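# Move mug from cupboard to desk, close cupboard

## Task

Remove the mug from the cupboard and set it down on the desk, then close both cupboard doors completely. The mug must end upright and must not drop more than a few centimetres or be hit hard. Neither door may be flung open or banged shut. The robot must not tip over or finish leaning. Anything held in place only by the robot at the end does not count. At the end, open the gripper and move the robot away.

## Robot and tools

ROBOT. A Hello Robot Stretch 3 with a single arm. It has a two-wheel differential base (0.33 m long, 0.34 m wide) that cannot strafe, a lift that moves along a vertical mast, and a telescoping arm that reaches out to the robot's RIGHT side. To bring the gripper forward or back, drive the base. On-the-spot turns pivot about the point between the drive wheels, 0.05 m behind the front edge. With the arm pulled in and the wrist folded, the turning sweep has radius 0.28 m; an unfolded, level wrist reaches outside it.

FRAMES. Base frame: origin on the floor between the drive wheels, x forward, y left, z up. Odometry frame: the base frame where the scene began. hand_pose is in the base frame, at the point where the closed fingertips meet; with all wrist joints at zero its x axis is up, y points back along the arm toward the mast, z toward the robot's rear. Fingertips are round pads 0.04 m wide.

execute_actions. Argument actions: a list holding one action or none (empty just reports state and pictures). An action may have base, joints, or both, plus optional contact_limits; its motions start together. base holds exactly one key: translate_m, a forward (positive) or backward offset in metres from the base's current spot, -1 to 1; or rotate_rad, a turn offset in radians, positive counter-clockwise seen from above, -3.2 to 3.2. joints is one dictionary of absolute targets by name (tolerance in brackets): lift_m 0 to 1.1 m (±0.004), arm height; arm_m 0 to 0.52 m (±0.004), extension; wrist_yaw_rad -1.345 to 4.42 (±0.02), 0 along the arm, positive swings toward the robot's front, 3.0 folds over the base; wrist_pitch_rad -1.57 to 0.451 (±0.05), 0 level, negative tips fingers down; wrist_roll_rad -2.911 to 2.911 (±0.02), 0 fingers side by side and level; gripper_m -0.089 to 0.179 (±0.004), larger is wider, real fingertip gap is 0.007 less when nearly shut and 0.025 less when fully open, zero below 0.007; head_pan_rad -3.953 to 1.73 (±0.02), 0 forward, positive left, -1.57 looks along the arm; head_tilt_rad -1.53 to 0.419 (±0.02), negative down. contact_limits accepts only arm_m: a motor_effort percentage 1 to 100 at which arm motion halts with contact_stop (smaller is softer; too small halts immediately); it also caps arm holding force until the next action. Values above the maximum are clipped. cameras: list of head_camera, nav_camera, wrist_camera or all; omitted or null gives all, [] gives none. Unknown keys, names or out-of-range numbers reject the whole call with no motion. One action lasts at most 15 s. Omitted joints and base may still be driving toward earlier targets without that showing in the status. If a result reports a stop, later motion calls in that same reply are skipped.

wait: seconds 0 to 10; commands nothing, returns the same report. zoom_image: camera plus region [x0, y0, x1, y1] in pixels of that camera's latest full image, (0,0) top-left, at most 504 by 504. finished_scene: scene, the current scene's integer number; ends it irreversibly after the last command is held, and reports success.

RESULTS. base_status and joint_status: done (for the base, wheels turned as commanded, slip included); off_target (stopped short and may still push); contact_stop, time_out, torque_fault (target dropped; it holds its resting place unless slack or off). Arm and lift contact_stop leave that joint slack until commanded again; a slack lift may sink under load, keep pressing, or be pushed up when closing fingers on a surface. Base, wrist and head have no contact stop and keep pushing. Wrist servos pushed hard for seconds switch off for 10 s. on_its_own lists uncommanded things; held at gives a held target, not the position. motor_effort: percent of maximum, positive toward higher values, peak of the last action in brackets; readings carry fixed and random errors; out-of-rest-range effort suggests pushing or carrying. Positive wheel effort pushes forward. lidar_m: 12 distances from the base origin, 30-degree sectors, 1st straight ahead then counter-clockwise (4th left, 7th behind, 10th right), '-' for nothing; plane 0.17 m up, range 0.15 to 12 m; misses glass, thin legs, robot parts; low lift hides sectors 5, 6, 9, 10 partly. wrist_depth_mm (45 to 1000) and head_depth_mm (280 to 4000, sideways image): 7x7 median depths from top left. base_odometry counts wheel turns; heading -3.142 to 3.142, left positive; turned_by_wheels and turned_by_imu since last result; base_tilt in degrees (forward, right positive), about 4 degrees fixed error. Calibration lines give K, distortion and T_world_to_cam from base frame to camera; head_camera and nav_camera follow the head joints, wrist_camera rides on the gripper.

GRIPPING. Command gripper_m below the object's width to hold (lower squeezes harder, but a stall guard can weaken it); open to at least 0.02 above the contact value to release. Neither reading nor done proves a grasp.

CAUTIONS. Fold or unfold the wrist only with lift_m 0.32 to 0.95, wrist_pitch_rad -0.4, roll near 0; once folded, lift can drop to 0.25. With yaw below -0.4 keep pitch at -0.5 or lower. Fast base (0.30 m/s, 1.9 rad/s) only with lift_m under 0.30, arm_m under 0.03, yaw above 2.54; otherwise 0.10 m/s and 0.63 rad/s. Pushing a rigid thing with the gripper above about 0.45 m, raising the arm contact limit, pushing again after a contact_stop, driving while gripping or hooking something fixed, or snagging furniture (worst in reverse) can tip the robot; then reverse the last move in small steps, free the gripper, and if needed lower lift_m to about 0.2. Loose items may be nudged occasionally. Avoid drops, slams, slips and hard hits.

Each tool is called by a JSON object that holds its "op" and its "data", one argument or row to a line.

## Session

{"op": "execute_actions", "data": {
  "actions": []
}}

Scene clock: 0.00 s.
base_odometry: x=+0.000 y=+0.000 heading=+0.000 (m, m, rad; odometry frame)
turned_by_wheels: +0.000 (rad since the last result)
turned_by_imu: +0.000 (rad since the last result)
base_tilt: forward=+0.6 right=+2.0 (deg)
lidar_m: 1.46 1.91 2.46 2.51 1.98 1.86 2.38 2.45 1.84 2.16 1.50 1.43
head_depth_mm: 1292 1310 1328 1330 1354 1361 1377 / 1360 1377 1385 1391 1416 1427 1447 / 1419 1427 1451 1461 1478 1490 1501 / 1480 1498 1521 1541 1550 1568 1592 / 1562 1582 1595 1615 1624 1652 1691 / 1657 1676 1688 1707 1710 1744 1784 / 1746 1752 1797 1813 1828 1859 1873
base_status: not commanded
joint_positions: lift_m=+0.433 arm_m=+0.002 wrist_yaw_rad=+3.048 wrist_pitch_rad=-0.565 wrist_roll_rad=-0.005 gripper_m=+0.037 head_pan_rad=-0.012 head_tilt_rad=+0.012
joint_status: not commanded
motor_effort: left_wheel=+0 right_wheel=+1 lift_m=+44 arm_m=-1 wrist_yaw_rad=+0 wrist_pitch_rad=+7 wrist_roll_rad=+0 gripper_m=+0 head_pan_rad=+1 head_tilt_rad=+2 (%)
hand_pose: x=-0.0021 y=+0.0561 z=+0.4140 quat_wxyz=(+0.229, +0.686, +0.166, +0.671) (m; base frame)
wrist_depth_mm: - - - - - - - / - - - - - - - / - - - - - 974 956 / 943 912 - 864 819 807 772 / 784 760 738 716 715 672 672 / 658 656 629 614 - 579 570 / 575 564 - - 534 526 513
pictures: head_camera (sideways: a quarter turn clockwise sets it upright), nav_camera (sideways: a quarter turn counterclockwise sets it upright), wrist_camera
camera_calibration (this result's frames):
head_camera: T_world_to_cam=[[-0.0240459, 0.0194833, -0.999521, 1.32293], [0.0289529, 0.999404, 0.0187845, -0.0259249], [0.999292, -0.0284874, -0.0245957, -0.0162751], [0, 0, 0, 1]] pos_world=[0.0488251, -0.000329101, 1.32238]
nav_camera: T_world_to_cam=[[-0.0477755, 0.0331273, 0.998309, -1.2622], [-0.022957, -0.999222, 0.032059, 0.0159699], [0.998594, -0.0213865, 0.0484988, -0.110592], [0, 0, 0, 1]] pos_world=[0.0505009, 0.0554055, 1.26491]
wrist_camera: T_world_to_cam=[[0.993909, -0.0969999, -0.0523097, 0.0372122], [-0.102891, -0.646706, -0.755768, 0.390169], [0.0394805, 0.756547, -0.652747, 0.394546], [0, 0, 0, 1]] pos_world=[-0.0124174, -0.0425586, 0.554363]
Images, in order (width x height): head_camera 896x504, nav_camera 672x504, wrist_camera 644x364.

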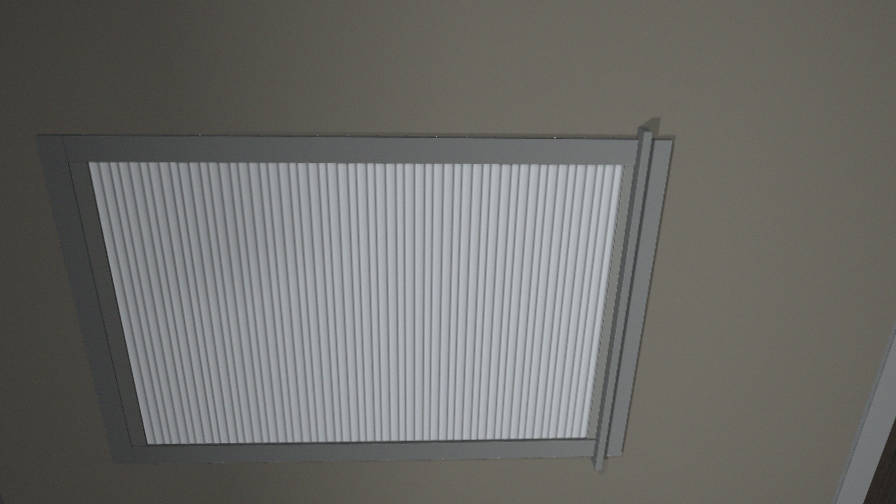

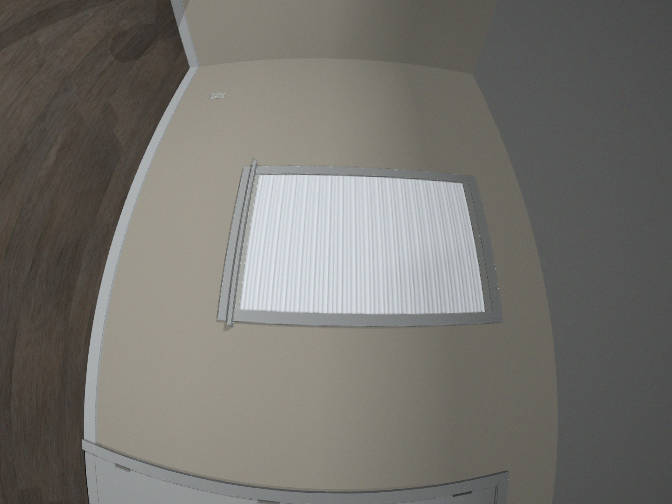

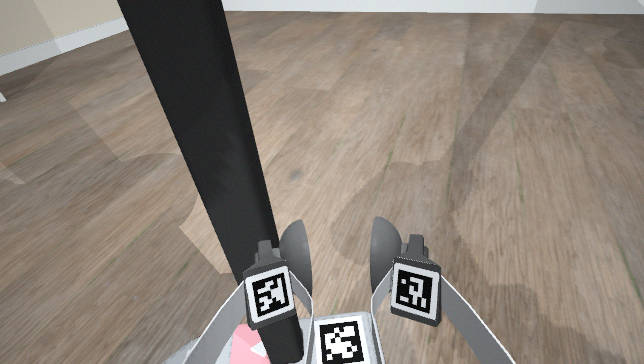

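{"op": "execute_actions", "data": {
  "actions": [
    {"base":{"rotate_rad":-0.76},"joints":{"head_pan_rad":-2.9,"head_tilt_rad":-0.4,"lift_m":0.29,"wrist_pitch_rad":-0.4}}
  ],
  "cameras": ["head_camera","nav_camera"]
}}

Scene clock: 2.83 s.
base_odometry: x=+0.000 y=+0.000 heading=-0.760 (m, m, rad; odometry frame)
turned_by_wheels: -0.760 (rad since the last result)
turned_by_imu: -0.771 (rad since the last result)
base_tilt: forward=+0.6 right=+2.0 (deg)
lidar_m: 1.44 1.43 1.62 2.47 2.46 2.78 1.87 1.86 2.63 1.85 2.31 1.69
head_depth_mm: 2044 2199 2381 2617 2151 1655 1356 / 2046 2139 1912 2126 2155 1653 1350 / 2025 2105 1915 2077 2125 1666 1359 / 2009 2111 1885 2061 2107 1654 1349 / 1977 2089 1859 2030 2126 1645 1354 / 1977 2101 2297 2533 2135 1638 1344 / 1970 2126 2303 2519 2112 1645 1338
base_status: done
joint_positions: lift_m=+0.290 arm_m=+0.002 wrist_yaw_rad=+3.048 wrist_pitch_rad=-0.419 wrist_roll_rad=-0.005 gripper_m=+0.037 head_pan_rad=-2.893 head_tilt_rad=-0.395
joint_status: all done
motor_effort: left_wheel=+3(8) right_wheel=-3(10) lift_m=+27(41) arm_m=-1(1) wrist_yaw_rad=+0(0) wrist_pitch_rad=+11(12) wrist_roll_rad=+0(0) gripper_m=+0(0) head_pan_rad=-2(31) head_tilt_rad=-2(33) (%)
hand_pose: x=-0.0002 y=+0.0767 z=+0.3029 quat_wxyz=(+0.179, +0.696, +0.115, +0.686) (m; base frame)
wrist_depth_mm: - - - - - - - / - - - - - - - / - - - - - - 959 / 920 874 - 811 790 742 725 / 696 680 - 651 646 599 588 / 566 552 546 532 - 506 499 / 486 490 - - 434 430 423
pictures: head_camera (sideways: a quarter turn clockwise sets it upright), nav_camera (sideways: a quarter turn counterclockwise sets it upright)
camera_calibration (this result's frames):
head_camera: T_world_to_cam=[[0.409729, 0.0842746, -0.908306, 1.20102], [0.223767, -0.974586, 0.0105153, -0.0163399], [-0.884336, -0.207558, -0.418174, 0.507491], [0, 0, 0, 1]] pos_world=[-0.0396415, -0.011806, 1.30328]
nav_camera: T_world_to_cam=[[-0.332041, -0.117933, 0.935863, -1.17865], [-0.248542, 0.968031, 0.033805, 0.0150905], [-0.909932, -0.221377, -0.350738, 0.420731], [0, 0, 0, 1]] pos_world=[-0.00477256, -0.0604698, 1.25011]
Images, in order (width x height): head_camera 896x504, nav_camera 672x504.

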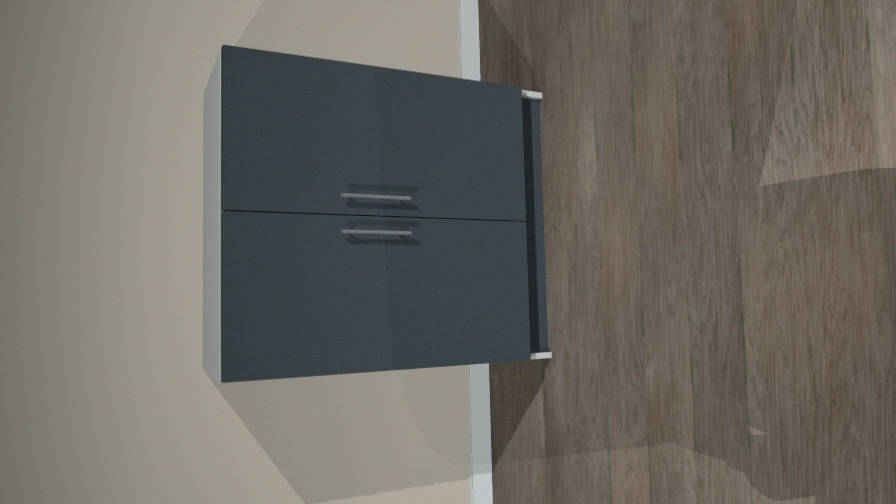

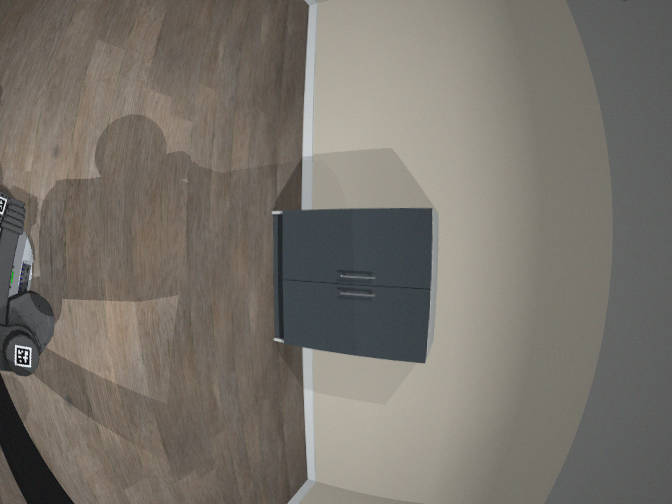

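{"op": "execute_actions", "data": {
  "actions": [
    {"base":{"rotate_rad":0.1}}
  ],
  "cameras": []
}}

{"op": "execute_actions", "data": {
  "actions": [
    {"base":{"translate_m":-1}}
  ],
  "cameras": []
}}

{"op": "execute_actions", "data": {
  "actions": [
    {"base":{"rotate_rad":-1.335},"joints":{"lift_m":0.55,"head_pan_rad":-1.57,"head_tilt_rad":-0.5,"wrist_yaw_rad":0,"gripper_m":0.055}}
  ],
  "cameras": []
}}

{"op": "execute_actions", "data": {
  "actions": [
    {"joints":{"wrist_pitch_rad":0.02,"arm_m":0.36}}
  ]
}}

Scene clock: 3.87 s.
base_odometry: x=+0.000 y=+0.000 heading=-0.660 (m, m, rad; odometry frame)
turned_by_wheels: +0.100 (rad since the last result)
turned_by_imu: +0.102 (rad since the last result)
base_tilt: forward=+0.6 right=+2.0 (deg)
lidar_m: 1.44 1.44 1.72 2.46 2.46 2.62 1.87 1.86 2.60 1.84 2.17 1.60
head_depth_mm: 1994 2089 1859 2047 2115 1660 1357 / 2007 2101 1857 2055 2132 1663 1355 / 2002 2075 1877 2047 2148 1649 1344 / 2010 2101 1866 2065 2129 1659 1352 / 1991 2160 2350 2545 2118 1655 1351 / 2017 2191 2399 2593 2119 1640 1352 / 2008 2195 2381 2596 2096 1645 1340
base_status: done
joint_positions: lift_m=+0.290 arm_m=+0.002 wrist_yaw_rad=+3.048 wrist_pitch_rad=-0.419 wrist_roll_rad=-0.005 gripper_m=+0.037 head_pan_rad=-2.893 head_tilt_rad=-0.396
joint_status: not commanded
motor_effort: left_wheel=-3(7) right_wheel=+4(6) lift_m=+27(27) arm_m=+0(1) wrist_yaw_rad=+1(1) wrist_pitch_rad=+11(11) wrist_roll_rad=+0(0) gripper_m=+0(0) head_pan_rad=-3(2) head_tilt_rad=-2(2) (%)
hand_pose: x=-0.0002 y=+0.0767 z=+0.3030 quat_wxyz=(+0.179, +0.696, +0.115, +0.686) (m; base frame)
wrist_depth_mm: - - - - - - - / - - - - - - - / - - - - - - 1000 / 928 908 - 795 789 757 721 / 718 677 - 645 649 605 586 / 573 557 529 535 - 503 492 / 495 492 - - 439 434 428
pictures: none
No camera images: the call's "cameras" was empty. Leave "cameras" out to get every camera's image.

Scene clock: 8.87 s.
base_odometry: x=-0.790 y=+0.613 heading=-0.660 (m, m, rad; odometry frame)
turned_by_wheels: +0.000 (rad since the last result)
turned_by_imu: -0.005 (rad since the last result)
base_tilt: forward=+0.6 right=+2.0 (deg)
lidar_m: 2.41 2.42 2.54 2.25 2.25 1.00 0.88 0.88 1.62 2.52 2.22 2.70
head_depth_mm: 1133 1226 887 940 1035 1163 1288 / 1136 1229 890 940 1043 1171 1285 / 1146 1234 896 940 1037 1170 1283 / 1138 1234 896 944 1035 1173 1287 / 1146 1235 899 943 1051 1177 1293 / 1143 1238 900 949 1052 1181 1295 / 1148 1245 899 952 1057 1224 1304
base_status: done
joint_positions: lift_m=+0.290 arm_m=+0.002 wrist_yaw_rad=+3.048 wrist_pitch_rad=-0.418 wrist_roll_rad=-0.005 gripper_m=+0.037 head_pan_rad=-2.893 head_tilt_rad=-0.396
joint_status: not commanded
motor_effort: left_wheel=-2(9) right_wheel=+4(6) lift_m=+28(28) arm_m=-1(1) wrist_yaw_rad=+1(1) wrist_pitch_rad=+11(11) wrist_roll_rad=+1(0) gripper_m=+0(0) head_pan_rad=-3(3) head_tilt_rad=-1(2) (%)
hand_pose: x=-0.0002 y=+0.0768 z=+0.3030 quat_wxyz=(+0.179, +0.696, +0.115, +0.686) (m; base frame)
wrist_depth_mm: - - - - - - - / - - - - - - - / - - - - - - 945 / 898 869 - 819 785 755 724 / 693 671 - 638 634 613 597 / 573 552 536 526 - 508 494 / 480 493 - - 439 433 418
pictures: none
No camera images: the call's "cameras" was empty. Leave "cameras" out to get every camera's image.

Scene clock: 12.07 s.
base_odometry: x=-0.790 y=+0.613 heading=-1.995 (m, m, rad; odometry frame)
turned_by_wheels: -1.335 (rad since the last result)
turned_by_imu: -1.354 (rad since the last result)
base_tilt: forward=+0.5 right=+2.1 (deg)
lidar_m: 2.51 2.21 2.46 2.41 2.52 2.31 2.25 1.89 0.91 0.88 0.92 1.96
head_depth_mm: 1134 1194 885 996 1135 1326 1269 / 1139 1183 884 991 1130 1319 1266 / 1133 1177 884 989 1131 1314 1271 / 1133 1170 883 989 1132 1311 1259 / 1136 1159 884 993 1129 1314 1273 / 1126 1156 887 994 1134 1319 1267 / 1133 1147 885 993 1129 1423 1261
base_status: done
joint_positions: lift_m=+0.550 arm_m=+0.002 wrist_yaw_rad=+0.002 wrist_pitch_rad=-0.418 wrist_roll_rad=-0.005 gripper_m=+0.055 head_pan_rad=-1.577 head_tilt_rad=-0.494
joint_status: all done
motor_effort: left_wheel=+3(9) right_wheel=-4(9) lift_m=+59(60) arm_m=-1(1) wrist_yaw_rad=-2(2) wrist_pitch_rad=+11(11) wrist_roll_rad=+0(0) gripper_m=+0(72) head_pan_rad=+4(34) head_tilt_rad=-3(18) (%)
hand_pose: x=-0.0211 y=-0.3710 z=+0.5621 quat_wxyz=(+0.694, +0.148, -0.690, -0.146) (m; base frame)
wrist_depth_mm: - 570 580 568 550 566 563 / - 639 631 614 598 598 625 / - - 676 661 647 656 - / - - 746 734 731 706 - / - - 826 803 785 791 963 / 932 911 921 848 852 830 818 / 782 757 726 724 718 705 683
pictures: none
No camera images: the call's "cameras" was empty. Leave "cameras" out to get every camera's image.

Scene clock: 15.90 s.
base_odometry: x=-0.790 y=+0.613 heading=-1.995 (m, m, rad; odometry frame)
turned_by_wheels: +0.000 (rad since the last result)
turned_by_imu: +0.000 (rad since the last result)
base_tilt: forward=+0.6 right=+2.1 (deg)
lidar_m: 2.52 2.21 2.46 2.41 2.52 2.32 2.25 1.89 0.91 0.89 0.92 1.96
head_depth_mm: 1126 1198 886 993 1133 1322 1272 / 1132 1183 886 994 1136 1300 1302 / 1130 1177 885 988 1130 - 1276 / 1132 1164 884 990 1096 1352 1274 / 1138 1159 883 990 1132 1316 1266 / 1132 1145 880 990 1129 1313 1258 / 1131 1140 883 988 1134 1430 1265
base_status: not commanded
joint_positions: lift_m=+0.550 arm_m=+0.360 wrist_yaw_rad=+0.002 wrist_pitch_rad=-0.001 wrist_roll_rad=-0.005 gripper_m=+0.055 head_pan_rad=-1.577 head_tilt_rad=-0.494
joint_status: all done
motor_effort: left_wheel=+3(4) right_wheel=-3(3) lift_m=+59(58) arm_m=+6(3) wrist_yaw_rad=-2(2) wrist_pitch_rad=+12(13) wrist_roll_rad=+0(0) gripper_m=+0(0) head_pan_rad=+4(3) head_tilt_rad=-3(3) (%)
hand_pose: x=-0.0210 y=-0.7607 z=+0.6639 quat_wxyz=(+0.709, +0.001, -0.705, +0.000) (m; base frame)
wrist_depth_mm: 283 278 271 268 263 258 253 / 287 284 277 272 268 261 258 / 296 290 284 278 273 267 267 / 303 297 289 283 277 273 270 / 309 302 299 288 284 281 274 / 318 310 303 296 296 286 281 / 323 316 309 303 298 290 290
pictures: head_camera (sideways: a quarter turn clockwise sets it upright), nav_camera (sideways: a quarter turn counterclockwise sets it upright), wrist_camera
camera_calibration (this result's frames):
head_camera: T_world_to_cam=[[0.022292, 0.505128, -0.862756, 1.14396], [0.999513, -0.0301151, 0.00819368, -0.0180482], [-0.0218431, -0.862519, -0.505554, 0.61593], [0, 0, 0, 1]] pos_world=[0.00599202, -0.0471418, 1.2985]
nav_camera: T_world_to_cam=[[0.0298486, -0.441476, 0.896776, -1.12985], [-0.999442, 0.000249571, 0.0333886, 0.0202175], [-0.0149641, -0.897273, -0.441222, 0.533022], [0, 0, 0, 1]] pos_world=[0.0619068, -0.0205406, 1.24773]
wrist_camera: T_world_to_cam=[[-0.998577, -0.0272089, -0.04586, -0.0032408], [0.0413246, 0.148666, -0.988024, 0.811076], [0.0337008, -0.988513, -0.14733, -0.486865], [0, 0, 0, 1]] pos_world=[-0.0203458, -0.60194, 0.729484]
Images, in order (width x height): head_camera 896x504, nav_camera 672x504, wrist_camera 644x364.

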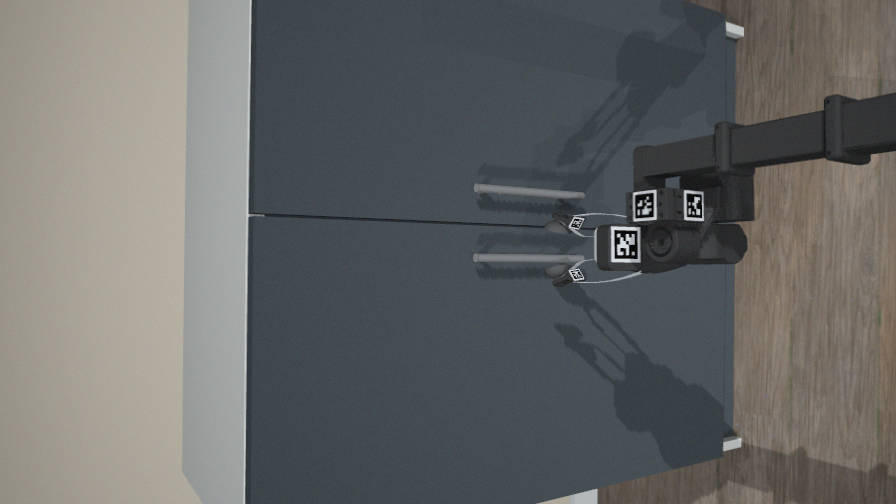

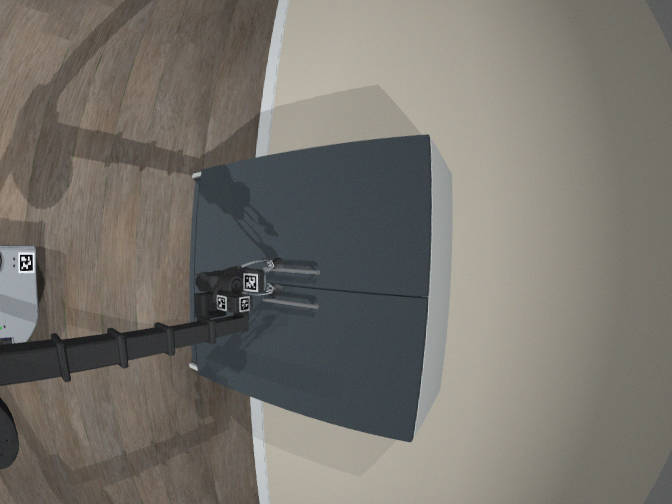

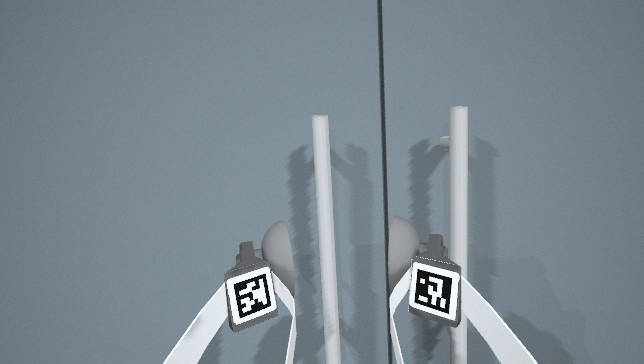

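{"op": "execute_actions", "data": {
  "actions": [
    {"base":{"translate_m":0.011},"joints":{"arm_m":0.464},"contact_limits":{"arm_m":15}}
  ],
  "cameras": []
}}

{"op": "execute_actions", "data": {
  "actions": [
    {"joints":{"gripper_m":-0.06}}
  ],
  "cameras": ["wrist_camera"]
}}

{"op": "execute_actions", "data": {
  "actions": [
    {"joints":{"arm_m":0.43}}
  ],
  "cameras": ["wrist_camera","head_camera"]
}}

Scene clock: 18.07 s.
base_odometry: x=-0.794 y=+0.603 heading=-1.995 (m, m, rad; odometry frame)
turned_by_wheels: +0.000 (rad since the last result)
turned_by_imu: +0.000 (rad since the last result)
base_tilt: forward=+0.6 right=+2.1 (deg)
lidar_m: 2.51 2.20 2.46 2.42 2.52 2.34 2.26 1.89 0.91 0.88 0.93 1.97
head_depth_mm: 1135 1189 882 994 1132 1318 1273 / 1136 1177 883 991 1132 1318 1290 / 1134 1169 884 990 1088 1355 1276 / 1132 1161 885 993 1110 1339 1265 / 1130 1157 884 996 1129 1311 1264 / 1131 1149 884 991 1135 1310 1266 / 1131 1142 880 993 1155 1432 1271
base_status: done
joint_positions: lift_m=+0.550 arm_m=+0.464 wrist_yaw_rad=+0.002 wrist_pitch_rad=-0.001 wrist_roll_rad=-0.005 gripper_m=+0.055 head_pan_rad=-1.577 head_tilt_rad=-0.494
joint_status: all done
motor_effort: left_wheel=+4(7) right_wheel=-3(5) lift_m=+58(59) arm_m=+5(0) wrist_yaw_rad=-1(1) wrist_pitch_rad=+12(12) wrist_roll_rad=+0(0) gripper_m=+0(0) head_pan_rad=+5(2) head_tilt_rad=-4(3) (%)
contact_limits: arm_m 15 (drawing in: default 27, maximum 43; extending or still: default 35, maximum 58)
hand_pose: x=-0.0210 y=-0.8647 z=+0.6639 quat_wxyz=(+0.709, +0.001, -0.705, +0.000) (m; base frame)
wrist_depth_mm: 179 175 172 168 165 163 161 / 182 179 176 172 169 166 162 / 187 183 178 176 173 170 165 / 191 188 183 180 176 174 168 / 196 192 188 183 180 177 172 / 201 196 193 189 186 182 175 / 203 200 197 192 189 184 181
pictures: none
No camera images: the call's "cameras" was empty. Leave "cameras" out to get every camera's image.

Scene clock: 19.70 s.
base_odometry: x=-0.794 y=+0.603 heading=-1.995 (m, m, rad; odometry frame)
turned_by_wheels: +0.000 (rad since the last result)
turned_by_imu: +0.000 (rad since the last result)
base_tilt: forward=+0.5 right=+2.1 (deg)
lidar_m: 2.51 2.21 2.46 2.41 2.51 2.34 2.26 1.89 0.91 0.88 0.93 1.97
head_depth_mm: 1138 1187 882 987 1135 1314 1275 / 1129 1178 883 991 1129 1310 1289 / 1137 1168 882 989 1086 1347 1270 / 1132 1162 884 991 1111 1347 1270 / 1134 1154 886 996 1131 1320 1267 / 1135 1154 880 989 1129 1314 1264 / 1138 1137 884 995 1155 1425 1258
base_status: not commanded
joint_positions: lift_m=+0.550 arm_m=+0.464 wrist_yaw_rad=+0.002 wrist_pitch_rad=+0.000 wrist_roll_rad=-0.005 gripper_m=-0.059 head_pan_rad=-1.577 head_tilt_rad=-0.494
joint_status: all done
motor_effort: left_wheel=+3(3) right_wheel=-3(3) lift_m=+59(59) arm_m=-1(5) wrist_yaw_rad=-1(2) wrist_pitch_rad=+12(12) wrist_roll_rad=+0(1) gripper_m=-26(99) head_pan_rad=+4(3) head_tilt_rad=-3(4) (%)
hand_pose: x=-0.0210 y=-0.8652 z=+0.6641 quat_wxyz=(+0.709, +0.001, -0.705, +0.000) (m; base frame)
wrist_depth_mm: 176 173 170 167 165 162 160 / 180 177 174 170 168 165 163 / 184 182 178 174 173 170 164 / 188 185 182 179 175 173 168 / 194 189 186 180 179 176 170 / 197 193 191 147 182 180 176 / 202 197 195 190 188 184 180
pictures: wrist_camera
camera_calibration (this result's frames):
wrist_camera: T_world_to_cam=[[-0.998579, -0.0271781, -0.0458355, -0.00608183], [0.0413388, 0.147669, -0.988173, 0.826104], [0.0336252, -0.988663, -0.146335, -0.590924], [0, 0, 0, 1]] pos_world=[-0.0203534, -0.70638, 0.729582]
Images, in order (width x height): wrist_camera 644x364.

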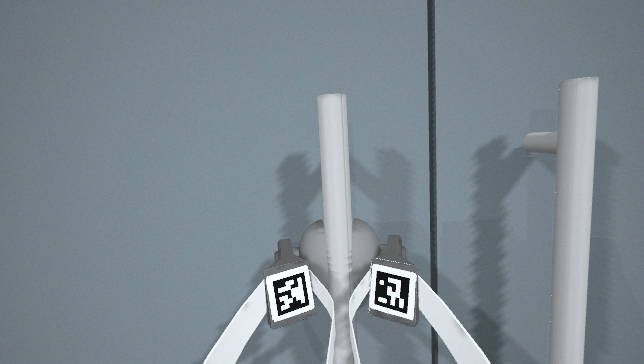

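Scene clock: 20.97 s.
base_odometry: x=-0.794 y=+0.603 heading=-1.994 (m, m, rad; odometry frame)
turned_by_wheels: +0.000 (rad since the last result)
turned_by_imu: +0.000 (rad since the last result)
base_tilt: forward=+0.6 right=+2.0 (deg)
lidar_m: 2.51 2.20 2.46 2.41 2.52 2.33 2.26 1.88 0.91 0.85 0.91 1.96
head_depth_mm: 1135 1188 880 993 1129 1321 1270 / 1133 1175 882 991 1135 1312 1273 / 1132 1171 884 995 1111 1407 1268 / 1134 1162 846 944 1057 1298 1263 / 1134 1155 854 964 1097 1278 1269 / 1131 1153 861 973 1110 1300 1268 / 1131 1145 874 986 1141 1434 1264
base_status: not commanded
joint_positions: lift_m=+0.550 arm_m=+0.430 wrist_yaw_rad=+0.012 wrist_pitch_rad=-0.001 wrist_roll_rad=-0.005 gripper_m=-0.053 head_pan_rad=-1.577 head_tilt_rad=-0.494
joint_status: all done
on_its_own: gripper_m is held at -0.054, not at your -0.060, by its stall guard, which is not easing now; wrist_yaw_rad is at rest, and its effort (-13) is outside its rest range (-12 to +12)
motor_effort: left_wheel=+6(7) right_wheel=-11(11) lift_m=+59(58) arm_m=-7(15) wrist_yaw_rad=-13(12) wrist_pitch_rad=+12(13) wrist_roll_rad=+1(0) gripper_m=-24(26) head_pan_rad=+5(3) head_tilt_rad=-3(3) (%)
hand_pose: x=-0.0184 y=-0.8317 z=+0.6640 quat_wxyz=(+0.709, +0.005, -0.705, +0.004) (m; base frame)
wrist_depth_mm: 190 183 175 166 161 191 189 / 196 187 178 169 164 196 192 / 201 193 182 171 168 200 196 / 207 197 187 175 171 203 200 / 212 201 192 176 174 208 204 / 219 209 199 146 214 212 208 / 223 214 201 190 182 217 213
pictures: head_camera (sideways: a quarter turn clockwise sets it upright), wrist_camera
camera_calibration (this result's frames):
head_camera: T_world_to_cam=[[0.022293, 0.505259, -0.86268, 1.14386], [0.999513, -0.0301167, 0.00819004, -0.0180435], [-0.021843, -0.862442, -0.505685, 0.6161], [0, 0, 0, 1]] pos_world=[0.00599201, -0.0471412, 1.29849]
wrist_camera: T_world_to_cam=[[-0.998251, -0.0373152, -0.04585, -0.0109868], [0.0398311, 0.148547, -0.988103, 0.821578], [0.0436821, -0.988201, -0.146801, -0.55697], [0, 0, 0, 1]] pos_world=[-0.0193624, -0.672851, 0.729536]
Images, in order (width x height): head_camera 896x504, wrist_camera 644x364.

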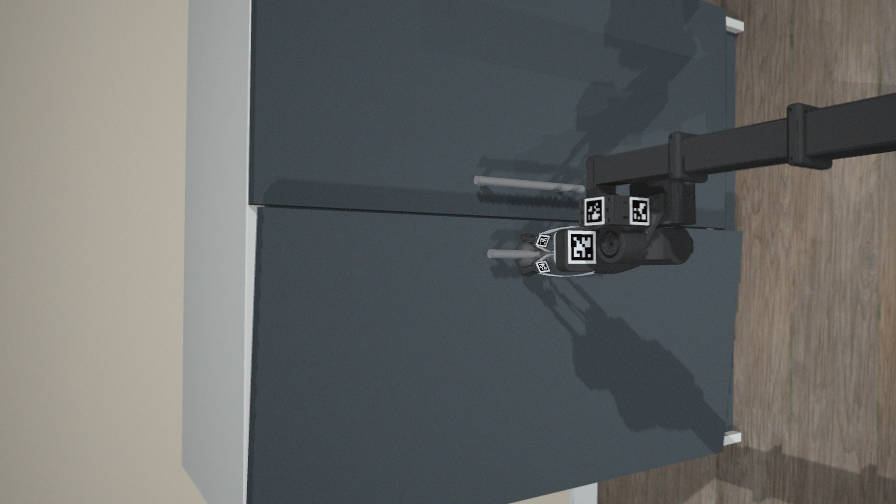

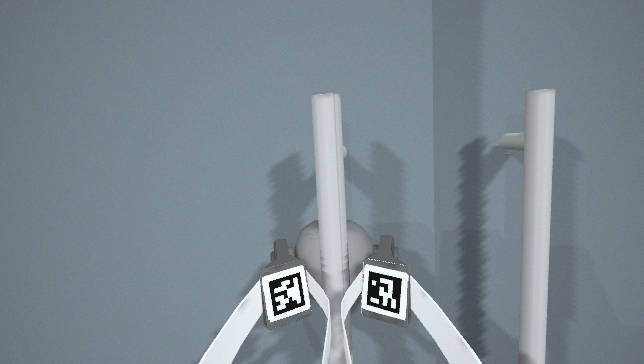

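Same as before; repeat.

{"op": "execute_actions", "data": {
  "actions": [
    {"base":{"translate_m":0.018},"joints":{"arm_m":0.38,"gripper_m":-0.03}}
  ],
  "cameras": []
}}

{"op": "execute_actions", "data": {
  "actions": [
    {"base":{"translate_m":0.026},"joints":{"arm_m":0.32}}
  ],
  "cameras": []
}}

{"op": "execute_actions", "data": {
  "actions": [
    {"base":{"translate_m":0.047},"joints":{"arm_m":0.25}}
  ],
  "cameras": []
}}

{"op": "execute_actions", "data": {
  "actions": [
    {"base":{"translate_m":0.052},"joints":{"arm_m":0.195}}
  ],
  "cameras": []
}}

{"op": "execute_actions", "data": {
  "actions": [
    {"base":{"translate_m":0.047},"joints":{"arm_m":0.16}}
  ],
  "cameras": []
}}

{"op": "execute_actions", "data": {
  "actions": [
    {"joints":{"gripper_m":0.035}}
  ],
  "cameras": ["wrist_camera"]
}}

{"op": "execute_actions", "data": {
  "actions": [
    {"joints":{"arm_m":0.07}}
  ],
  "cameras": []
}}

{"op": "execute_actions", "data": {
  "actions": [
    {"base":{"translate_m":-0.295},"joints":{"gripper_m":0.055,"head_pan_rad":-1.3}}
  ],
  "cameras": ["head_camera","wrist_camera"]
}}

Scene clock: 22.77 s.
base_odometry: x=-0.802 y=+0.587 heading=-1.994 (m, m, rad; odometry frame)
turned_by_wheels: +0.000 (rad since the last result)
turned_by_imu: +0.000 (rad since the last result)
base_tilt: forward=+0.6 right=+2.0 (deg)
lidar_m: 2.49 2.18 2.46 2.41 2.52 2.35 2.27 1.89 0.91 0.79 0.89 1.96
head_depth_mm: 1135 1188 886 994 1133 1322 1268 / 1131 1183 885 993 1128 1323 1301 / 1127 1169 885 979 1116 - 1274 / 1135 1158 807 895 983 1233 1270 / 1131 1153 817 920 1051 1227 1271 / 1139 1146 838 952 1084 1275 1271 / 1133 1192 862 974 1154 1468 1263
base_status: done
joint_positions: lift_m=+0.550 arm_m=+0.381 wrist_yaw_rad=+0.003 wrist_pitch_rad=-0.001 wrist_roll_rad=-0.005 gripper_m=-0.029 head_pan_rad=-1.577 head_tilt_rad=-0.494
joint_status: all done
motor_effort: left_wheel=+5(11) right_wheel=-6(8) lift_m=+58(59) arm_m=-7(6) wrist_yaw_rad=-3(13) wrist_pitch_rad=+12(12) wrist_roll_rad=+1(1) gripper_m=-16(68) head_pan_rad=+3(4) head_tilt_rad=-3(2) (%)
hand_pose: x=-0.0207 y=-0.7817 z=+0.6639 quat_wxyz=(+0.709, +0.002, -0.705, +0.000) (m; base frame)
wrist_depth_mm: 218 201 183 168 157 236 234 / 223 206 187 172 161 243 238 / 231 211 193 172 165 249 245 / 240 217 197 175 168 253 249 / 244 226 202 146 171 259 254 / 253 230 211 147 172 266 259 / 265 238 215 196 181 267 265
pictures: none
No camera images: the call's "cameras" was empty. Leave "cameras" out to get every camera's image.

Scene clock: 24.37 s.
base_odometry: x=-0.813 y=+0.563 heading=-1.994 (m, m, rad; odometry frame)
turned_by_wheels: +0.000 (rad since the last result)
turned_by_imu: +0.000 (rad since the last result)
base_tilt: forward=+0.6 right=+2.0 (deg)
lidar_m: 2.46 2.16 2.45 2.42 2.52 2.37 2.31 1.88 0.91 0.72 0.88 1.96
head_depth_mm: 1138 1193 885 993 1128 1317 1277 / 1136 1182 887 996 1135 1299 1298 / 1137 1173 884 978 1104 - 1258 / 1129 1165 752 827 912 1142 1235 / 1135 1150 785 869 1001 1169 1269 / 1132 1150 811 917 1065 1263 1265 / 1132 1196 850 972 1695 1478 1267
base_status: done
joint_positions: lift_m=+0.550 arm_m=+0.321 wrist_yaw_rad=+0.004 wrist_pitch_rad=-0.002 wrist_roll_rad=-0.005 gripper_m=-0.029 head_pan_rad=-1.577 head_tilt_rad=-0.494
joint_status: all done
motor_effort: left_wheel=+4(10) right_wheel=-5(10) lift_m=+59(59) arm_m=-7(6) wrist_yaw_rad=-2(20) wrist_pitch_rad=+13(13) wrist_roll_rad=+0(1) gripper_m=-17(16) head_pan_rad=+3(3) head_tilt_rad=-3(3) (%)
hand_pose: x=-0.0205 y=-0.7217 z=+0.6637 quat_wxyz=(+0.709, +0.002, -0.705, +0.000) (m; base frame)
wrist_depth_mm: 275 231 197 172 152 294 287 / 286 238 203 176 155 301 296 / 298 248 208 173 159 306 302 / 314 256 214 177 162 311 307 / 327 266 221 147 164 319 311 / 343 276 234 148 164 329 319 / 362 284 239 201 176 332 328
pictures: none
No camera images: the call's "cameras" was empty. Leave "cameras" out to get every camera's image.

Scene clock: 26.07 s.
base_odometry: x=-0.832 y=+0.520 heading=-1.994 (m, m, rad; odometry frame)
turned_by_wheels: +0.000 (rad since the last result)
turned_by_imu: +0.000 (rad since the last result)
base_tilt: forward=+0.6 right=+2.0 (deg)
lidar_m: 2.42 2.12 2.47 2.41 2.52 2.42 2.35 1.89 0.91 0.65 0.88 1.97
head_depth_mm: 1136 1197 886 998 1131 1324 1269 / 1136 1185 884 992 1136 1319 1286 / 1139 1172 959 752 1115 1299 1183 / 1135 1158 693 755 838 972 1212 / 1133 1150 740 824 946 1118 1240 / 1137 1146 793 908 1066 1276 1265 / 1140 1216 869 1498 1744 1504 1259
base_status: done
joint_positions: lift_m=+0.550 arm_m=+0.251 wrist_yaw_rad=+0.004 wrist_pitch_rad=-0.003 wrist_roll_rad=-0.005 gripper_m=-0.029 head_pan_rad=-1.577 head_tilt_rad=-0.494
joint_status: all done
motor_effort: left_wheel=+4(9) right_wheel=-6(11) lift_m=+59(58) arm_m=-7(8) wrist_yaw_rad=-4(20) wrist_pitch_rad=+13(13) wrist_roll_rad=+0(0) gripper_m=-16(17) head_pan_rad=+4(4) head_tilt_rad=-3(2) (%)
hand_pose: x=-0.0205 y=-0.6517 z=+0.6635 quat_wxyz=(+0.709, +0.002, -0.705, +0.000) (m; base frame)
wrist_depth_mm: 859 300 223 178 148 354 353 / 907 314 230 182 151 364 361 / 902 328 240 176 155 375 365 / 899 346 248 180 158 377 375 / 931 366 258 149 160 382 383 / 948 384 280 150 157 395 388 / - 403 287 211 174 409 394
pictures: none
No camera images: the call's "cameras" was empty. Leave "cameras" out to get every camera's image.

Scene clock: 27.77 s.
base_odometry: x=-0.853 y=+0.473 heading=-1.993 (m, m, rad; odometry frame)
turned_by_wheels: +0.000 (rad since the last result)
turned_by_imu: +0.000 (rad since the last result)
base_tilt: forward=+0.5 right=+2.0 (deg)
lidar_m: 2.36 2.07 2.48 2.41 2.52 2.48 2.40 1.89 0.91 0.59 0.93 1.97
head_depth_mm: 1136 1195 885 995 1135 1321 1273 / 1136 1183 928 1013 1135 1327 1306 / 1138 1175 1324 659 779 1362 - / 1141 1159 677 703 789 935 1185 / 1139 1152 728 801 926 1102 1236 / 1136 1197 812 931 1117 1431 1264 / 1139 1249 1374 1557 1750 1517 1260
base_status: done
joint_positions: lift_m=+0.550 arm_m=+0.196 wrist_yaw_rad=+0.004 wrist_pitch_rad=-0.003 wrist_roll_rad=-0.005 gripper_m=-0.029 head_pan_rad=-1.577 head_tilt_rad=-0.494
joint_status: all done
motor_effort: left_wheel=+4(9) right_wheel=-7(7) lift_m=+59(59) arm_m=-9(6) wrist_yaw_rad=-4(4) wrist_pitch_rad=+14(14) wrist_roll_rad=+0(0) gripper_m=-16(16) head_pan_rad=+3(4) head_tilt_rad=-4(2) (%)
hand_pose: x=-0.0205 y=-0.5968 z=+0.6633 quat_wxyz=(+0.709, +0.003, -0.705, +0.000) (m; base frame)
wrist_depth_mm: 927 889 265 189 146 406 400 / 936 929 275 193 149 413 411 / 971 935 290 183 153 414 421 / 996 960 302 189 156 424 424 / - 987 317 185 157 444 436 / - - 353 - 153 446 442 / - - 373 228 175 462 456
pictures: none
No camera images: the call's "cameras" was empty. Leave "cameras" out to get every camera's image.

Scene clock: 29.20 s.
base_odometry: x=-0.872 y=+0.430 heading=-1.993 (m, m, rad; odometry frame)
turned_by_wheels: +0.000 (rad since the last result)
turned_by_imu: +0.000 (rad since the last result)
base_tilt: forward=+0.5 right=+2.1 (deg)
lidar_m: 2.32 2.03 2.46 2.41 2.52 2.52 2.45 1.89 0.93 0.54 1.42 1.97
head_depth_mm: 1138 1190 888 998 1135 1329 1274 / 1140 1187 1345 1072 1186 1335 1300 / 1140 1173 1320 609 706 1381 1302 / 1134 1162 676 677 767 873 1184 / 1138 1158 736 809 938 1127 1233 / 1137 1212 853 1491 1706 1511 1266 / 1141 1254 1387 1559 1742 1514 1268
base_status: done
joint_positions: lift_m=+0.550 arm_m=+0.161 wrist_yaw_rad=+0.006 wrist_pitch_rad=-0.003 wrist_roll_rad=-0.005 gripper_m=-0.029 head_pan_rad=-1.577 head_tilt_rad=-0.494
joint_status: all done
motor_effort: left_wheel=+3(9) right_wheel=-5(11) lift_m=+58(59) arm_m=-7(11) wrist_yaw_rad=-7(11) wrist_pitch_rad=+14(14) wrist_roll_rad=+0(0) gripper_m=-16(16) head_pan_rad=+3(4) head_tilt_rad=-2(3) (%)
hand_pose: x=-0.0199 y=-0.5617 z=+0.6633 quat_wxyz=(+0.709, +0.004, -0.705, +0.001) (m; base frame)
wrist_depth_mm: 931 955 325 199 144 430 429 / 999 945 349 205 148 442 440 / - - 362 191 151 458 446 / - - 388 196 155 462 454 / - - 409 234 153 467 477 / - - 500 - 148 482 479 / - - 535 249 175 492 483
pictures: none
No camera images: the call's "cameras" was empty. Leave "cameras" out to get every camera's image.

Scene clock: 30.33 s.
base_odometry: x=-0.872 y=+0.430 heading=-1.993 (m, m, rad; odometry frame)
turned_by_wheels: +0.000 (rad since the last result)
turned_by_imu: +0.000 (rad since the last result)
base_tilt: forward=+0.5 right=+2.0 (deg)
lidar_m: 2.32 2.03 2.46 2.41 2.51 2.53 2.45 1.89 0.93 0.55 1.42 1.97
head_depth_mm: 1140 1194 890 998 1135 1322 1273 / 1136 1184 1348 1069 1187 1331 1297 / 1141 1168 1321 616 705 855 1306 / 1147 1168 682 697 793 891 1183 / 1138 1159 749 824 958 1142 1241 / 1139 1219 858 1478 1707 1517 1259 / 1135 1252 1391 1553 1751 1515 1255
base_status: not commanded
joint_positions: lift_m=+0.550 arm_m=+0.160 wrist_yaw_rad=+0.003 wrist_pitch_rad=-0.002 wrist_roll_rad=-0.005 gripper_m=+0.035 head_pan_rad=-1.577 head_tilt_rad=-0.494
joint_status: all done
motor_effort: left_wheel=+3(4) right_wheel=-4(5) lift_m=+59(59) arm_m=-6(8) wrist_yaw_rad=-2(7) wrist_pitch_rad=+13(14) wrist_roll_rad=+0(0) gripper_m=+0(87) head_pan_rad=+4(4) head_tilt_rad=-2(3) (%)
hand_pose: x=-0.0207 y=-0.5616 z=+0.6635 quat_wxyz=(+0.709, +0.002, -0.705, +0.000) (m; base frame)
wrist_depth_mm: 943 931 340 219 161 141 427 / 953 965 358 227 165 145 443 / - 974 376 232 167 148 450 / - - 393 240 171 152 449 / - - 429 238 168 156 471 / - - 516 240 - 160 474 / - - 436 264 179 496 492
pictures: wrist_camera
camera_calibration (this result's frames):
wrist_camera: T_world_to_cam=[[-0.998539, -0.0285066, -0.0458956, 0.0018051], [0.0411172, 0.150113, -0.987814, 0.781771], [0.0350488, -0.988258, -0.148721, -0.289001], [0, 0, 0, 1]] pos_world=[-0.0202127, -0.40291, 0.729347]
Images, in order (width x height): wrist_camera 644x364.

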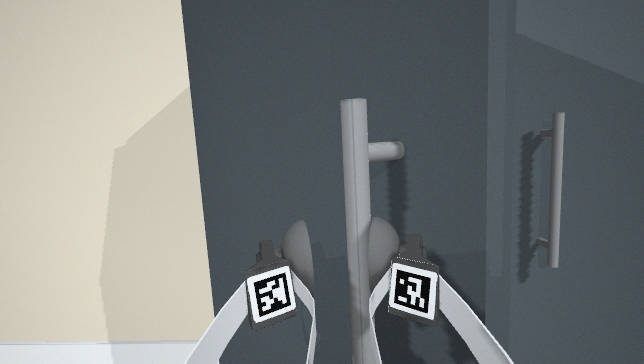

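Scene clock: 32.23 s.
base_odometry: x=-0.872 y=+0.430 heading=-1.993 (m, m, rad; odometry frame)
turned_by_wheels: +0.000 (rad since the last result)
turned_by_imu: +0.000 (rad since the last result)
base_tilt: forward=+0.6 right=+2.0 (deg)
lidar_m: 2.32 2.03 2.47 2.41 2.52 2.54 2.45 1.89 0.92 0.55 1.42 1.97
head_depth_mm: 1138 1196 888 997 1143 1330 1274 / 1143 1181 1347 1070 1183 1334 1275 / 1139 1173 1323 616 707 848 1227 / 1136 1161 682 698 791 906 1062 / 1137 1161 748 827 957 1146 1241 / 1141 1216 860 1484 1719 1519 1272 / 1134 1254 1392 1562 1755 1501 1260
base_status: not commanded
joint_positions: lift_m=+0.550 arm_m=+0.070 wrist_yaw_rad=+0.002 wrist_pitch_rad=-0.002 wrist_roll_rad=-0.005 gripper_m=+0.035 head_pan_rad=-1.577 head_tilt_rad=-0.494
joint_status: all done
motor_effort: left_wheel=+4(4) right_wheel=-4(4) lift_m=+59(58) arm_m=-7(6) wrist_yaw_rad=-3(4) wrist_pitch_rad=+13(13) wrist_roll_rad=+0(0) gripper_m=+0(0) head_pan_rad=+4(3) head_tilt_rad=-3(3) (%)
hand_pose: x=-0.0209 y=-0.4716 z=+0.6637 quat_wxyz=(+0.709, +0.002, -0.705, +0.000) (m; base frame)
wrist_depth_mm: - - 478 305 233 534 507 / - - 508 315 239 532 523 / - - 530 326 245 541 532 / - - 562 335 253 565 548 / - - 602 329 248 564 556 / - - - 335 - 575 582 / - - 596 367 270 580 590
pictures: none
No camera images: the call's "cameras" was empty. Leave "cameras" out to get every camera's image.

Scene clock: 36.23 s.
base_odometry: x=-0.752 y=+0.699 heading=-1.993 (m, m, rad; odometry frame)
turned_by_wheels: +0.000 (rad since the last result)
turned_by_imu: -0.001 (rad since the last result)
base_tilt: forward=+0.5 right=+2.0 (deg)
lidar_m: 2.61 2.30 2.48 2.41 2.53 2.22 2.16 1.88 0.91 0.88 0.58 1.96
head_depth_mm: 1094 1145 838 926 1044 1192 1272 / 1115 1176 885 972 1079 1236 1264 / 1147 1176 1344 1209 1329 1414 1269 / 1178 1163 1395 1263 1364 1437 1270 / 1209 1158 1204 684 767 925 1181 / 1233 1326 827 1023 1702 1469 1271 / 1278 1415 1581 1803 1874 1513 1258
base_status: done
joint_positions: lift_m=+0.550 arm_m=+0.070 wrist_yaw_rad=+0.002 wrist_pitch_rad=-0.002 wrist_roll_rad=-0.005 gripper_m=+0.055 head_pan_rad=-1.307 head_tilt_rad=-0.494
joint_status: all done
motor_effort: left_wheel=+3(4) right_wheel=-3(7) lift_m=+59(58) arm_m=-6(7) wrist_yaw_rad=-3(2) wrist_pitch_rad=+13(13) wrist_roll_rad=+0(0) gripper_m=+0(76) head_pan_rad=+4(22) head_tilt_rad=-2(3) (%)
hand_pose: x=-0.0209 y=-0.4716 z=+0.6637 quat_wxyz=(+0.709, +0.002, -0.705, +0.000) (m; base frame)
wrist_depth_mm: 598 739 844 535 529 521 953 / 601 778 - 556 530 536 943 / 303 760 - 560 541 531 962 / 268 718 - 574 556 558 1000 / 271 761 - 589 568 559 - / 269 690 761 603 588 573 - / - 758 907 613 598 578 -
pictures: head_camera (sideways: a quarter turn clockwise sets it upright), wrist_camera
camera_calibration (this result's frames):
head_camera: T_world_to_cam=[[-0.11316, 0.492929, -0.86268, 1.14469], [0.971394, 0.237334, 0.00819004, -0.017872], [0.20878, -0.837075, -0.505685, 0.614694], [0, 0, 0, 1]] pos_world=[0.0185586, -0.0454653, 1.29849]
wrist_camera: T_world_to_cam=[[-0.998567, -0.0275694, -0.0458785, 0.00455985], [0.041264, 0.149409, -0.987914, 0.768184], [0.0340909, -0.988391, -0.148057, -0.200576], [0, 0, 0, 1]] pos_world=[-0.0203072, -0.312895, 0.729412]
Images, in order (width x height): head_camera 896x504, wrist_camera 644x364.

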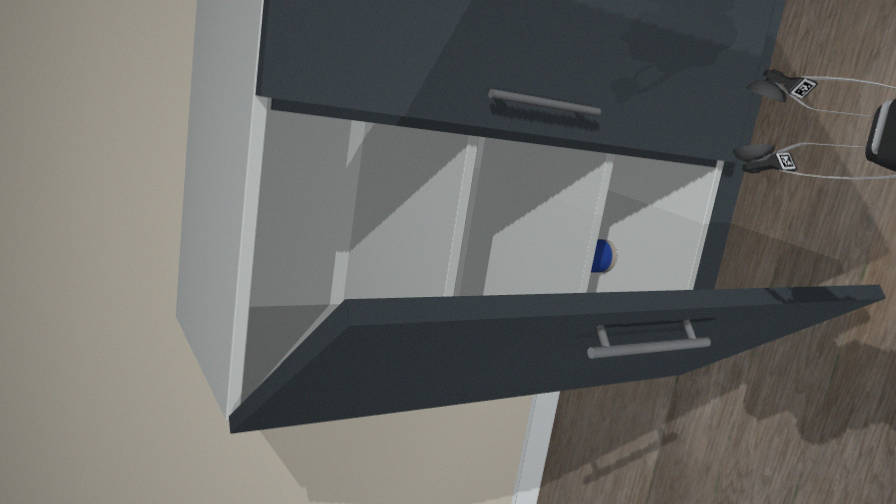

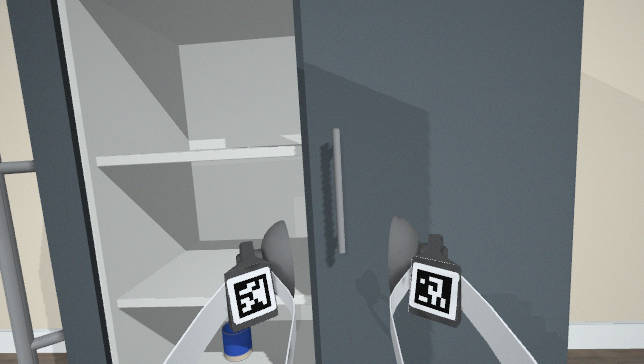

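{"op": "execute_actions", "data": {
  "actions": [
    {"joints":{"gripper_m":0,"arm_m":0.21,"wrist_yaw_rad":0.35,"lift_m":0.4}}
  ],
  "cameras": []
}}

{"op": "execute_actions", "data": {
  "actions": [
    {"base":{"translate_m":0.18},"joints":{"head_tilt_rad":-0.8}}
  ],
  "cameras": ["head_camera"]
}}

{"op": "execute_actions", "data": {
  "actions": [
    {"base":{"translate_m":0.2},"joints":{"arm_m":0.16}}
  ],
  "cameras": ["head_camera"]
}}

{"op": "execute_actions", "data": {
  "actions": [
    {"joints":{"arm_m":0.003,"wrist_yaw_rad":0.2,"wrist_pitch_rad":-0.4}}
  ],
  "cameras": ["nav_camera"]
}}

Scene clock: 38.83 s.
base_odometry: x=-0.752 y=+0.699 heading=-1.993 (m, m, rad; odometry frame)
turned_by_wheels: +0.000 (rad since the last result)
turned_by_imu: +0.000 (rad since the last result)
base_tilt: forward=+0.5 right=+2.0 (deg)
lidar_m: 2.61 2.30 2.49 2.41 2.52 2.23 2.16 1.88 0.91 0.88 0.59 1.96
head_depth_mm: 1089 1143 836 927 1044 1191 1272 / 1114 1173 888 973 1080 1239 1279 / 1146 1167 1342 1207 1333 1405 1333 / 1174 1164 1380 1267 1380 1437 1275 / 1211 1157 1206 686 765 925 1184 / 1236 1331 826 1025 1688 1468 1264 / 1277 1415 1595 1808 1887 1497 1262
base_status: not commanded
joint_positions: lift_m=+0.400 arm_m=+0.210 wrist_yaw_rad=+0.348 wrist_pitch_rad=-0.001 wrist_roll_rad=-0.005 gripper_m=+0.000 head_pan_rad=-1.307 head_tilt_rad=-0.494
joint_status: all done
motor_effort: left_wheel=+3(2) right_wheel=-3(3) lift_m=+27(55) arm_m=+5(10) wrist_yaw_rad=+2(4) wrist_pitch_rad=+12(13) wrist_roll_rad=+0(1) gripper_m=-2(87) head_pan_rad=+3(5) head_tilt_rad=-2(3) (%)
hand_pose: x=+0.0660 y=-0.5954 z=+0.5149 quat_wxyz=(+0.699, +0.123, -0.694, +0.122) (m; base frame)
wrist_depth_mm: 163 284 693 894 468 354 330 / 166 267 628 629 574 364 334 / 169 252 693 927 827 373 343 / 201 238 686 951 837 383 348 / - 227 663 712 498 389 355 / - 216 713 - 457 397 361 / - 205 649 725 689 404 365
pictures: none
No camera images: the call's "cameras" was empty. Leave "cameras" out to get every camera's image.

Scene clock: 41.77 s.
base_odometry: x=-0.825 y=+0.535 heading=-1.993 (m, m, rad; odometry frame)
turned_by_wheels: +0.000 (rad since the last result)
turned_by_imu: +0.001 (rad since the last result)
base_tilt: forward=+0.6 right=+2.1 (deg)
lidar_m: 2.43 2.13 2.47 2.41 2.51 2.41 2.33 1.89 0.91 0.51 0.65 1.97
head_depth_mm: 1128 1158 1052 1209 1419 1277 1141 / 1156 1147 1368 1494 1443 - 1146 / 1186 1030 1329 1500 1478 1256 1136 / 659 614 713 807 1086 1259 1128 / 1236 1472 1742 1670 1456 1277 1129 / 1318 1541 1859 1708 1462 1280 1129 / 1359 1599 1867 1702 1458 1274 1126
base_status: done
joint_positions: lift_m=+0.400 arm_m=+0.210 wrist_yaw_rad=+0.348 wrist_pitch_rad=-0.001 wrist_roll_rad=-0.005 gripper_m=+0.000 head_pan_rad=-1.307 head_tilt_rad=-0.790
joint_status: all done
motor_effort: left_wheel=+2(7) right_wheel=-3(12) lift_m=+28(28) arm_m=+5(5) wrist_yaw_rad=+3(15) wrist_pitch_rad=+12(12) wrist_roll_rad=+0(0) gripper_m=-2(3) head_pan_rad=+4(4) head_tilt_rad=-5(28) (%)
hand_pose: x=+0.0658 y=-0.5954 z=+0.5148 quat_wxyz=(+0.699, +0.123, -0.694, +0.122) (m; base frame)
wrist_depth_mm: - 81 170 696 777 456 372 / - 83 158 595 676 727 361 / - 84 149 686 836 761 368 / - 86 140 706 853 751 370 / - 88 131 599 552 516 381 / - 90 122 - 875 789 385 / - 92 100 712 700 708 392
pictures: head_camera (sideways: a quarter turn clockwise sets it upright)
camera_calibration (this result's frames):
head_camera: T_world_to_cam=[[-0.173199, 0.714563, -0.677792, 0.904055], [0.971676, 0.236314, 0.000838311, -0.00830081], [0.160771, -0.658449, -0.735253, 0.913619], [0, 0, 0, 1]] pos_world=[0.0177638, -0.0424716, 1.28451]
Images, in order (width x height): head_camera 896x504.

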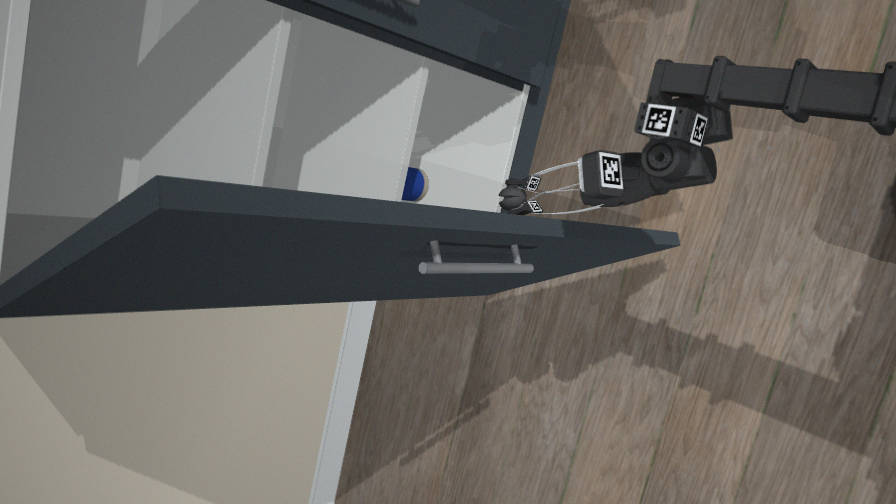

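Scene clock: 44.83 s.
base_odometry: x=-0.907 y=+0.352 heading=-1.993 (m, m, rad; odometry frame)
turned_by_wheels: +0.000 (rad since the last result)
turned_by_imu: +0.001 (rad since the last result)
base_tilt: forward=+0.5 right=+2.0 (deg)
lidar_m: 2.23 1.95 2.47 2.40 2.51 2.61 2.53 1.89 0.95 0.46 1.42 1.97
head_depth_mm: 1129 1158 1341 1451 1429 1285 1137 / 1016 1111 1367 1481 1445 1334 1149 / 692 622 905 1389 1468 1247 1131 / 1253 1358 567 719 1096 1250 1136 / 1289 1495 1790 1707 1465 1276 1127 / 1329 1556 1862 1707 1460 1268 1127 / 1370 1601 1870 1703 1459 1268 1118
base_status: done
joint_positions: lift_m=+0.400 arm_m=+0.160 wrist_yaw_rad=+0.347 wrist_pitch_rad=-0.001 wrist_roll_rad=-0.005 gripper_m=+0.000 head_pan_rad=-1.307 head_tilt_rad=-0.790
joint_status: all done
motor_effort: left_wheel=+2(8) right_wheel=-2(7) lift_m=+27(28) arm_m=-8(7) wrist_yaw_rad=+3(6) wrist_pitch_rad=+12(12) wrist_roll_rad=+1(0) gripper_m=-2(3) head_pan_rad=+4(4) head_tilt_rad=-5(4) (%)
hand_pose: x=+0.0658 y=-0.5464 z=+0.5148 quat_wxyz=(+0.699, +0.122, -0.694, +0.122) (m; base frame)
wrist_depth_mm: - 91 128 213 492 739 450 / - 91 128 215 508 756 710 / - 91 127 213 593 809 727 / - 91 128 213 602 823 742 / - 91 128 194 538 569 485 / - 91 128 - 890 839 760 / - 95 121 213 502 666 687
pictures: head_camera (sideways: a quarter turn clockwise sets it upright)
camera_calibration (this result's frames):
head_camera: T_world_to_cam=[[-0.173202, 0.714562, -0.677792, 0.904055], [0.971675, 0.236319, 0.000838308, -0.0083008], [0.160774, -0.658448, -0.735254, 0.913619], [0, 0, 0, 1]] pos_world=[0.017764, -0.0424716, 1.28451]
Images, in order (width x height): head_camera 896x504.

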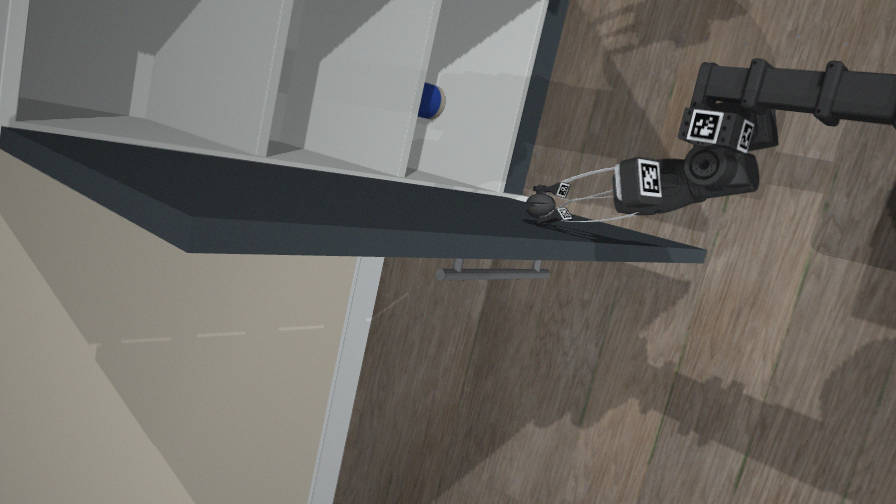

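Scene clock: 47.23 s.
base_odometry: x=-0.907 y=+0.352 heading=-1.993 (m, m, rad; odometry frame)
turned_by_wheels: +0.000 (rad since the last result)
turned_by_imu: +0.000 (rad since the last result)
base_tilt: forward=+0.6 right=+2.0 (deg)
lidar_m: 2.24 1.95 2.47 2.40 2.51 2.62 2.53 1.89 0.95 0.46 1.42 1.98
head_depth_mm: 1134 1148 1333 1462 1437 1288 1138 / 1015 1110 1373 1490 1448 1280 1154 / 693 622 907 1387 1459 1304 1159 / 1250 1366 566 718 1072 1255 1131 / 1292 1496 1783 1701 1469 1271 1133 / 1324 1556 1846 1709 1458 1272 1125 / 1370 1602 1908 1705 1454 1272 1127
base_status: not commanded
joint_positions: lift_m=+0.400 arm_m=+0.003 wrist_yaw_rad=+0.202 wrist_pitch_rad=-0.413 wrist_roll_rad=-0.005 gripper_m=+0.000 head_pan_rad=-1.307 head_tilt_rad=-0.790
joint_status: all done
motor_effort: left_wheel=+2(1) right_wheel=-2(2) lift_m=+28(27) arm_m=-7(14) wrist_yaw_rad=-2(4) wrist_pitch_rad=+8(12) wrist_roll_rad=+0(0) gripper_m=-3(2) head_pan_rad=+4(4) head_tilt_rad=-5(4) (%)
hand_pose: x=+0.0236 y=-0.3689 z=+0.4143 quat_wxyz=(+0.705, +0.214, -0.672, -0.074) (m; base frame)
wrist_depth_mm: - - 212 381 893 857 680 / - - 239 395 - 953 546 / - - 247 409 971 986 575 / - - 979 430 800 734 611 / 896 833 796 375 795 750 704 / 724 718 689 - 667 644 633 / 617 594 585 550 559 555 530
pictures: nav_camera (sideways: a quarter turn counterclockwise sets it upright)
camera_calibration (this result's frames):
nav_camera: T_world_to_cam=[[0.209788, -0.651577, 0.728997, -0.912202], [-0.960814, -0.275542, 0.0302207, 0.0241184], [0.181178, -0.70677, -0.68385, 0.847481], [0, 0, 0, 1]] pos_world=[0.0609977, 0.0112502, 1.24381]
Images, in order (width x height): nav_camera 672x504.

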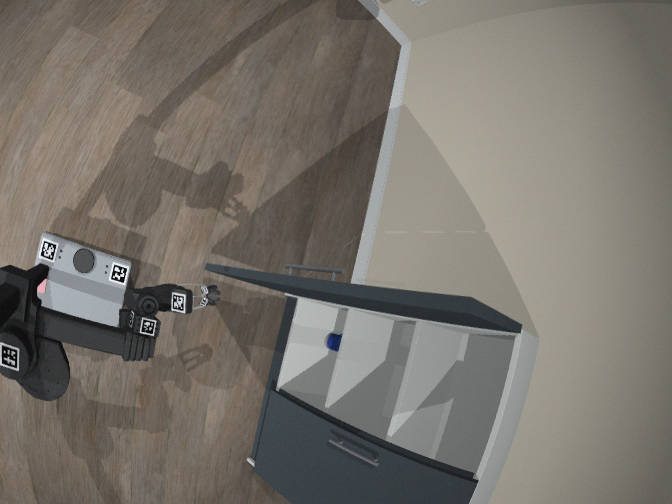

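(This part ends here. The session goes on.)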